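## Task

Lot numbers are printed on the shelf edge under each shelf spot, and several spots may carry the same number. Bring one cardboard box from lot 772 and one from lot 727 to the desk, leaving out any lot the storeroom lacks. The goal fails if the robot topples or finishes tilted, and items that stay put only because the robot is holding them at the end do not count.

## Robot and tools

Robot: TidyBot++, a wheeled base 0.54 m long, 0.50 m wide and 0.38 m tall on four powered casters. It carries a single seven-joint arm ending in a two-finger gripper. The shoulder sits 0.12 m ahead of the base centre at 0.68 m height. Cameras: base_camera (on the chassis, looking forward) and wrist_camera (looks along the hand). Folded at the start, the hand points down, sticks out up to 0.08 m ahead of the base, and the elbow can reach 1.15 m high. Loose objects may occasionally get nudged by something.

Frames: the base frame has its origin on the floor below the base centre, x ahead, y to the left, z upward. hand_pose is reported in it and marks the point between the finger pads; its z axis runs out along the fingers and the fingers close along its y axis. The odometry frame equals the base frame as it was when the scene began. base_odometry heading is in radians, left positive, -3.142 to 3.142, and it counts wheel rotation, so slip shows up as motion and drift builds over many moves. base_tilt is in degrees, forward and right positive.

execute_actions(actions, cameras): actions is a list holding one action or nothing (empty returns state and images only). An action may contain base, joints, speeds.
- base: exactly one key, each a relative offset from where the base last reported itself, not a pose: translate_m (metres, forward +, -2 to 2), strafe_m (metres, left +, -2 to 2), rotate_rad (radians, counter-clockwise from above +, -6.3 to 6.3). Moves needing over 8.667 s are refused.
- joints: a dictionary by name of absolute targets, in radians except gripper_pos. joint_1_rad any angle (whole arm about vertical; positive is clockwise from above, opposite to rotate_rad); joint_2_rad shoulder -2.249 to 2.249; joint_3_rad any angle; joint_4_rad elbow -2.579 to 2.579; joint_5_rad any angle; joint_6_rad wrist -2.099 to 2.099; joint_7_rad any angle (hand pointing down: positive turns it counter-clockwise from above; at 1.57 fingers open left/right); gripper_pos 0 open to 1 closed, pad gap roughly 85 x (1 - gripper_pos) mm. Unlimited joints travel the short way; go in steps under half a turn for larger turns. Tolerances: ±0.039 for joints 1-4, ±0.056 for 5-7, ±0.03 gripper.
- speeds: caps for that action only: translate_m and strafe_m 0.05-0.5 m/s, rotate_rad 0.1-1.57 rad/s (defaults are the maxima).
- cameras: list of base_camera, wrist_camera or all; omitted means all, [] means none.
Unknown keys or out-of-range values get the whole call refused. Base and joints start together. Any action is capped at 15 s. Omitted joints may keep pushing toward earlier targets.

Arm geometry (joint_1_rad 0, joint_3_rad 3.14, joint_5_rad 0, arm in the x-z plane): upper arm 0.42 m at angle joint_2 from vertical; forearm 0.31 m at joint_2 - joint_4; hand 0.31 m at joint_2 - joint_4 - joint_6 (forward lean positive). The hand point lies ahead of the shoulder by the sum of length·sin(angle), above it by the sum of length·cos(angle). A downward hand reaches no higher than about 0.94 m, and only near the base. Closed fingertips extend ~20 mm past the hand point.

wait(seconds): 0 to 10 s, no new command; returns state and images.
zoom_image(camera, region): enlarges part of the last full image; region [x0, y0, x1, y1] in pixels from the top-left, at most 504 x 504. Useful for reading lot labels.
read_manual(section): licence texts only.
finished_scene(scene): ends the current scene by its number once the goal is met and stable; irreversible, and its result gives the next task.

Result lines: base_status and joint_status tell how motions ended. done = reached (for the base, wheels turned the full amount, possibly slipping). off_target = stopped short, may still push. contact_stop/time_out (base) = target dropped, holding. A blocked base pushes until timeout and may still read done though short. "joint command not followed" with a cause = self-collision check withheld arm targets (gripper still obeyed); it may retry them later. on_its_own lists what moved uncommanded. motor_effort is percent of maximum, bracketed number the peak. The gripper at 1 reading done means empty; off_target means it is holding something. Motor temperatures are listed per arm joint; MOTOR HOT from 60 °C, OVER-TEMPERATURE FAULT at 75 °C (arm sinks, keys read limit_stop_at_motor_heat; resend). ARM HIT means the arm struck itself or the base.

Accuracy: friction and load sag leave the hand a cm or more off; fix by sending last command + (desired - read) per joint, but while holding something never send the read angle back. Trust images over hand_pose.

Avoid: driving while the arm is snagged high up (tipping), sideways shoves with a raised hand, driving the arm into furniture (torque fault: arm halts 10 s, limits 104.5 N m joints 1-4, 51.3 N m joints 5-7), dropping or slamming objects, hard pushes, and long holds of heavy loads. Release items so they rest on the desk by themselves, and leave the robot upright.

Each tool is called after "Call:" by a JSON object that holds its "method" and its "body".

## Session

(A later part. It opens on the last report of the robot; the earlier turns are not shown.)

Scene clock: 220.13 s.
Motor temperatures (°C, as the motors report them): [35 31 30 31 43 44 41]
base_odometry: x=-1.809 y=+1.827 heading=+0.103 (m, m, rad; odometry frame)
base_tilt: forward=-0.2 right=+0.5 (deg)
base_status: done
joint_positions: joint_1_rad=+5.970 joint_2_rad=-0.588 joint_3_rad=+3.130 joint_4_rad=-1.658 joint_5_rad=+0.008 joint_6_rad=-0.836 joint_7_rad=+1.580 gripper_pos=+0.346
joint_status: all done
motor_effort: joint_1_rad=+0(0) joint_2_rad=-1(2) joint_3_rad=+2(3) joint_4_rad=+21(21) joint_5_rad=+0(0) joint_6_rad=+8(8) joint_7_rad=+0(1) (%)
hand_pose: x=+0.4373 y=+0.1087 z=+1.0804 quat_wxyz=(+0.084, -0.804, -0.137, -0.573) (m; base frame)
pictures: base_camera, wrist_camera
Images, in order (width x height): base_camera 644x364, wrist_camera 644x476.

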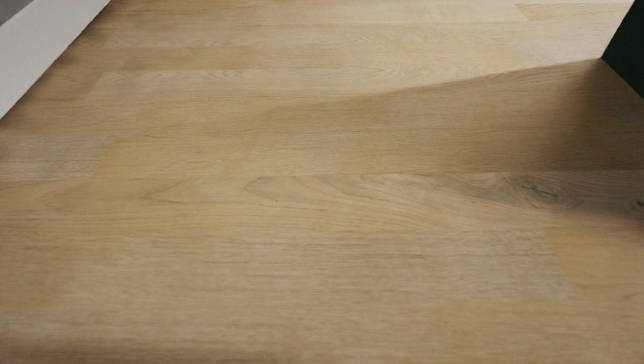

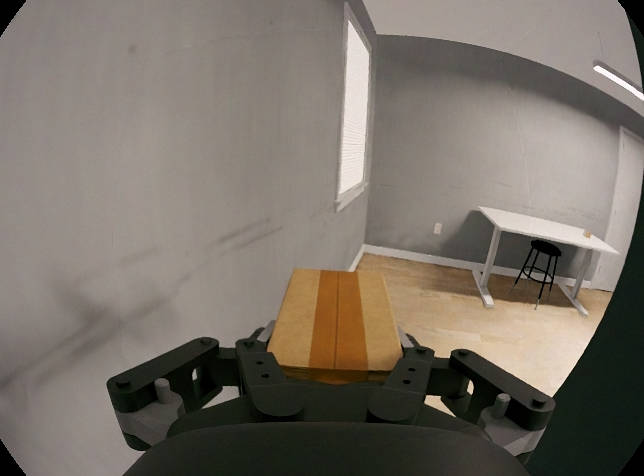

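Call:
{"method": "execute_actions", "body": {"actions": [{"base":{"translate_m":1.85},"joints":{"joint_1_rad":0.03}}], "cameras": []}}

Call:
{"method": "execute_actions", "body": {"actions": [{"base":{"strafe_m":-1.0},"joints":{"joint_2_rad":0.0,"joint_4_rad":-1.9,"joint_6_rad":0.0}}]}}

Scene clock: 229.60 s.
Motor temperatures (°C, as the motors report them): [35 30 30 31 43 44 41]
base_odometry: x=+0.032 y=+2.019 heading=+0.103 (m, m, rad; odometry frame)
base_tilt: forward=-0.2 right=+0.4 (deg)
base_status: done
joint_positions: joint_1_rad=+6.300 joint_2_rad=-0.589 joint_3_rad=+3.130 joint_4_rad=-1.659 joint_5_rad=+0.008 joint_6_rad=-0.837 joint_7_rad=+1.580 gripper_pos=+0.346
joint_status: all done
motor_effort: joint_1_rad=-1(1) joint_2_rad=+0(4) joint_3_rad=+2(3) joint_4_rad=+21(22) joint_5_rad=+0(0) joint_6_rad=+8(8) joint_7_rad=+0(0) (%)
hand_pose: x=+0.4546 y=-0.0004 z=+1.0799 quat_wxyz=(-0.011, -0.815, -0.003, -0.579) (m; base frame)
pictures: none
No camera images: the call's "cameras" was empty. Leave "cameras" out to get every camera's image.

Scene clock: 232.97 s.
Motor temperatures (°C, as the motors report them): [35 30 30 31 43 44 41]
base_odometry: x=+0.135 y=+1.024 heading=+0.104 (m, m, rad; odometry frame)
base_tilt: forward=-0.2 right=+0.5 (deg)
base_status: done
joint_positions: joint_1_rad=+6.306 joint_2_rad=-0.004 joint_3_rad=+3.130 joint_4_rad=-1.898 joint_5_rad=+0.008 joint_6_rad=-0.029 joint_7_rad=+1.580 gripper_pos=+0.346
joint_status: all done
motor_effort: joint_1_rad=+0(2) joint_2_rad=-24(27) joint_3_rad=+1(5) joint_4_rad=+22(24) joint_5_rad=+0(1) joint_6_rad=+9(10) joint_7_rad=-1(0) (%)
hand_pose: x=+0.7075 y=-0.0056 z=+0.8956 quat_wxyz=(-0.008, -0.820, -0.002, -0.572) (m; base frame)
pictures: base_camera, wrist_camera
Images, in order (width x height): base_camera 644x364, wrist_camera 644x476.

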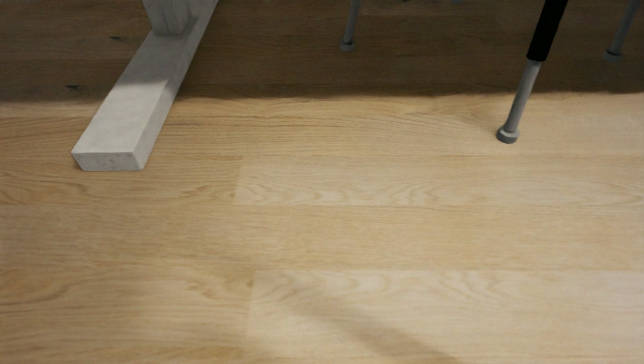

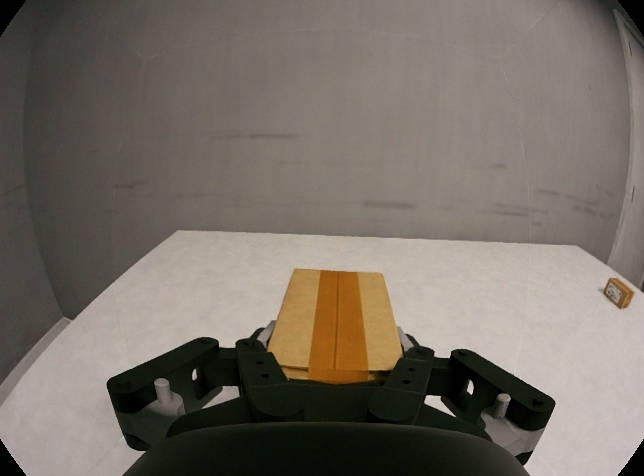

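Already at the same distance as before.

Call:
{"method": "execute_actions", "body": {"actions": [{"joints":{"joint_2_rad":0.43,"joint_4_rad":-1.73,"joint_6_rad":0.27}}], "cameras": []}}

Call:
{"method": "execute_actions", "body": {"actions": [{"joints":{"joint_2_rad":0.47}}], "cameras": []}}

Scene clock: 238.43 s.
Motor temperatures (°C, as the motors report them): [35 31 30 31 43 44 41]
base_odometry: x=+0.135 y=+1.024 heading=+0.104 (m, m, rad; odometry frame)
base_tilt: forward=-0.1 right=+0.5 (deg)
base_status: not commanded
joint_positions: joint_1_rad=+6.306 joint_2_rad=+0.430 joint_3_rad=+3.130 joint_4_rad=-1.748 joint_5_rad=+0.008 joint_6_rad=+0.239 joint_7_rad=+1.580 gripper_pos=+0.346
joint_status: all done
motor_effort: joint_1_rad=+0(0) joint_2_rad=-39(41) joint_3_rad=+1(0) joint_4_rad=+20(22) joint_5_rad=+0(0) joint_6_rad=+8(8) joint_7_rad=+0(0) (%)
hand_pose: x=+0.8430 y=-0.0077 z=+0.7731 quat_wxyz=(-0.006, -0.824, -0.001, -0.566) (m; base frame)
pictures: none
No camera images: the call's "cameras" was empty. Leave "cameras" out to get every camera's image.

Scene clock: 239.13 s.
Motor temperatures (°C, as the motors report them): [35 31 30 31 43 44 41]
base_odometry: x=+0.135 y=+1.024 heading=+0.104 (m, m, rad; odometry frame)
base_tilt: forward=-0.2 right=+0.5 (deg)
base_status: not commanded
joint_positions: joint_1_rad=+6.306 joint_2_rad=+0.445 joint_3_rad=+3.130 joint_4_rad=-1.740 joint_5_rad=+0.008 joint_6_rad=+0.248 joint_7_rad=+1.580 gripper_pos=+0.346
joint_status: all done
motor_effort: joint_1_rad=+0(0) joint_2_rad=-37(39) joint_3_rad=+0(0) joint_4_rad=+18(19) joint_5_rad=+0(0) joint_6_rad=+7(8) joint_7_rad=+0(1) (%)
hand_pose: x=+0.8476 y=-0.0078 z=+0.7689 quat_wxyz=(-0.006, -0.824, -0.001, -0.567) (m; base frame)
pictures: none
No camera images: the call's "cameras" was empty. Leave "cameras" out to get every camera's image.

Call:
{"method": "execute_actions", "body": {"actions": [{"joints":{"joint_2_rad":0.44,"gripper_pos":0}}], "cameras": []}}

Call:
{"method": "execute_actions", "body": {"actions": [{"base":{"translate_m":-0.15},"joints":{"joint_2_rad":0.3}}], "cameras": ["wrist_camera"]}}

Scene clock: 241.67 s.
Motor temperatures (°C, as the motors report them): [35 31 30 31 43 44 41]
base_odometry: x=+0.135 y=+1.024 heading=+0.104 (m, m, rad; odometry frame)
base_tilt: forward=-0.2 right=+0.5 (deg)
base_status: not commanded
joint_positions: joint_1_rad=+6.306 joint_2_rad=+0.445 joint_3_rad=+3.130 joint_4_rad=-1.739 joint_5_rad=+0.008 joint_6_rad=+0.248 joint_7_rad=+1.580 gripper_pos=+0.000
joint_status: all done
motor_effort: joint_1_rad=+0(1) joint_2_rad=-38(39) joint_3_rad=+1(1) joint_4_rad=+18(19) joint_5_rad=+0(0) joint_6_rad=+8(8) joint_7_rad=+0(0) (%)
hand_pose: x=+0.8478 y=-0.0078 z=+0.7695 quat_wxyz=(-0.006, -0.824, -0.001, -0.567) (m; base frame)
pictures: none
No camera images: the call's "cameras" was empty. Leave "cameras" out to get every camera's image.

Scene clock: 243.13 s.
Motor temperatures (°C, as the motors report them): [35 31 30 31 43 44 41]
base_odometry: x=-0.014 y=+1.008 heading=+0.104 (m, m, rad; odometry frame)
base_tilt: forward=-0.2 right=+0.4 (deg)
base_status: done
joint_positions: joint_1_rad=+6.306 joint_2_rad=+0.296 joint_3_rad=+3.130 joint_4_rad=-1.736 joint_5_rad=+0.008 joint_6_rad=+0.250 joint_7_rad=+1.580 gripper_pos=+0.000
joint_status: all done
motor_effort: joint_1_rad=+0(1) joint_2_rad=-34(41) joint_3_rad=+1(0) joint_4_rad=+20(21) joint_5_rad=+0(0) joint_6_rad=+8(9) joint_7_rad=-1(1) (%)
hand_pose: x=+0.8272 y=-0.0073 z=+0.8791 quat_wxyz=(-0.007, -0.778, -0.002, -0.628) (m; base frame)
pictures: wrist_camera
Images, in order (width x height): wrist_camera 644x476.

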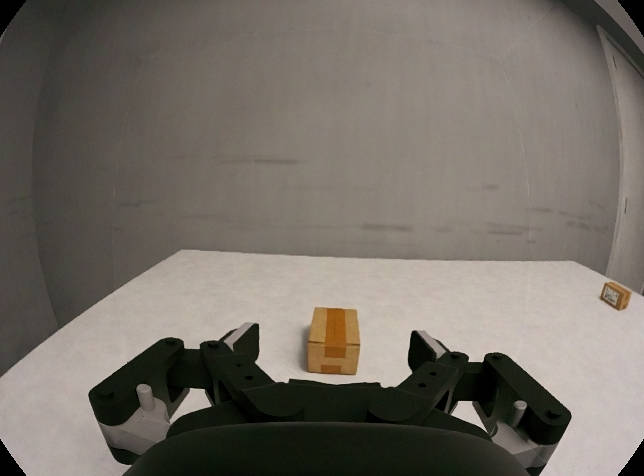

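Call:
{"method": "finished_scene", "body": {"scene": 1}}

The scene is finished: the task was done.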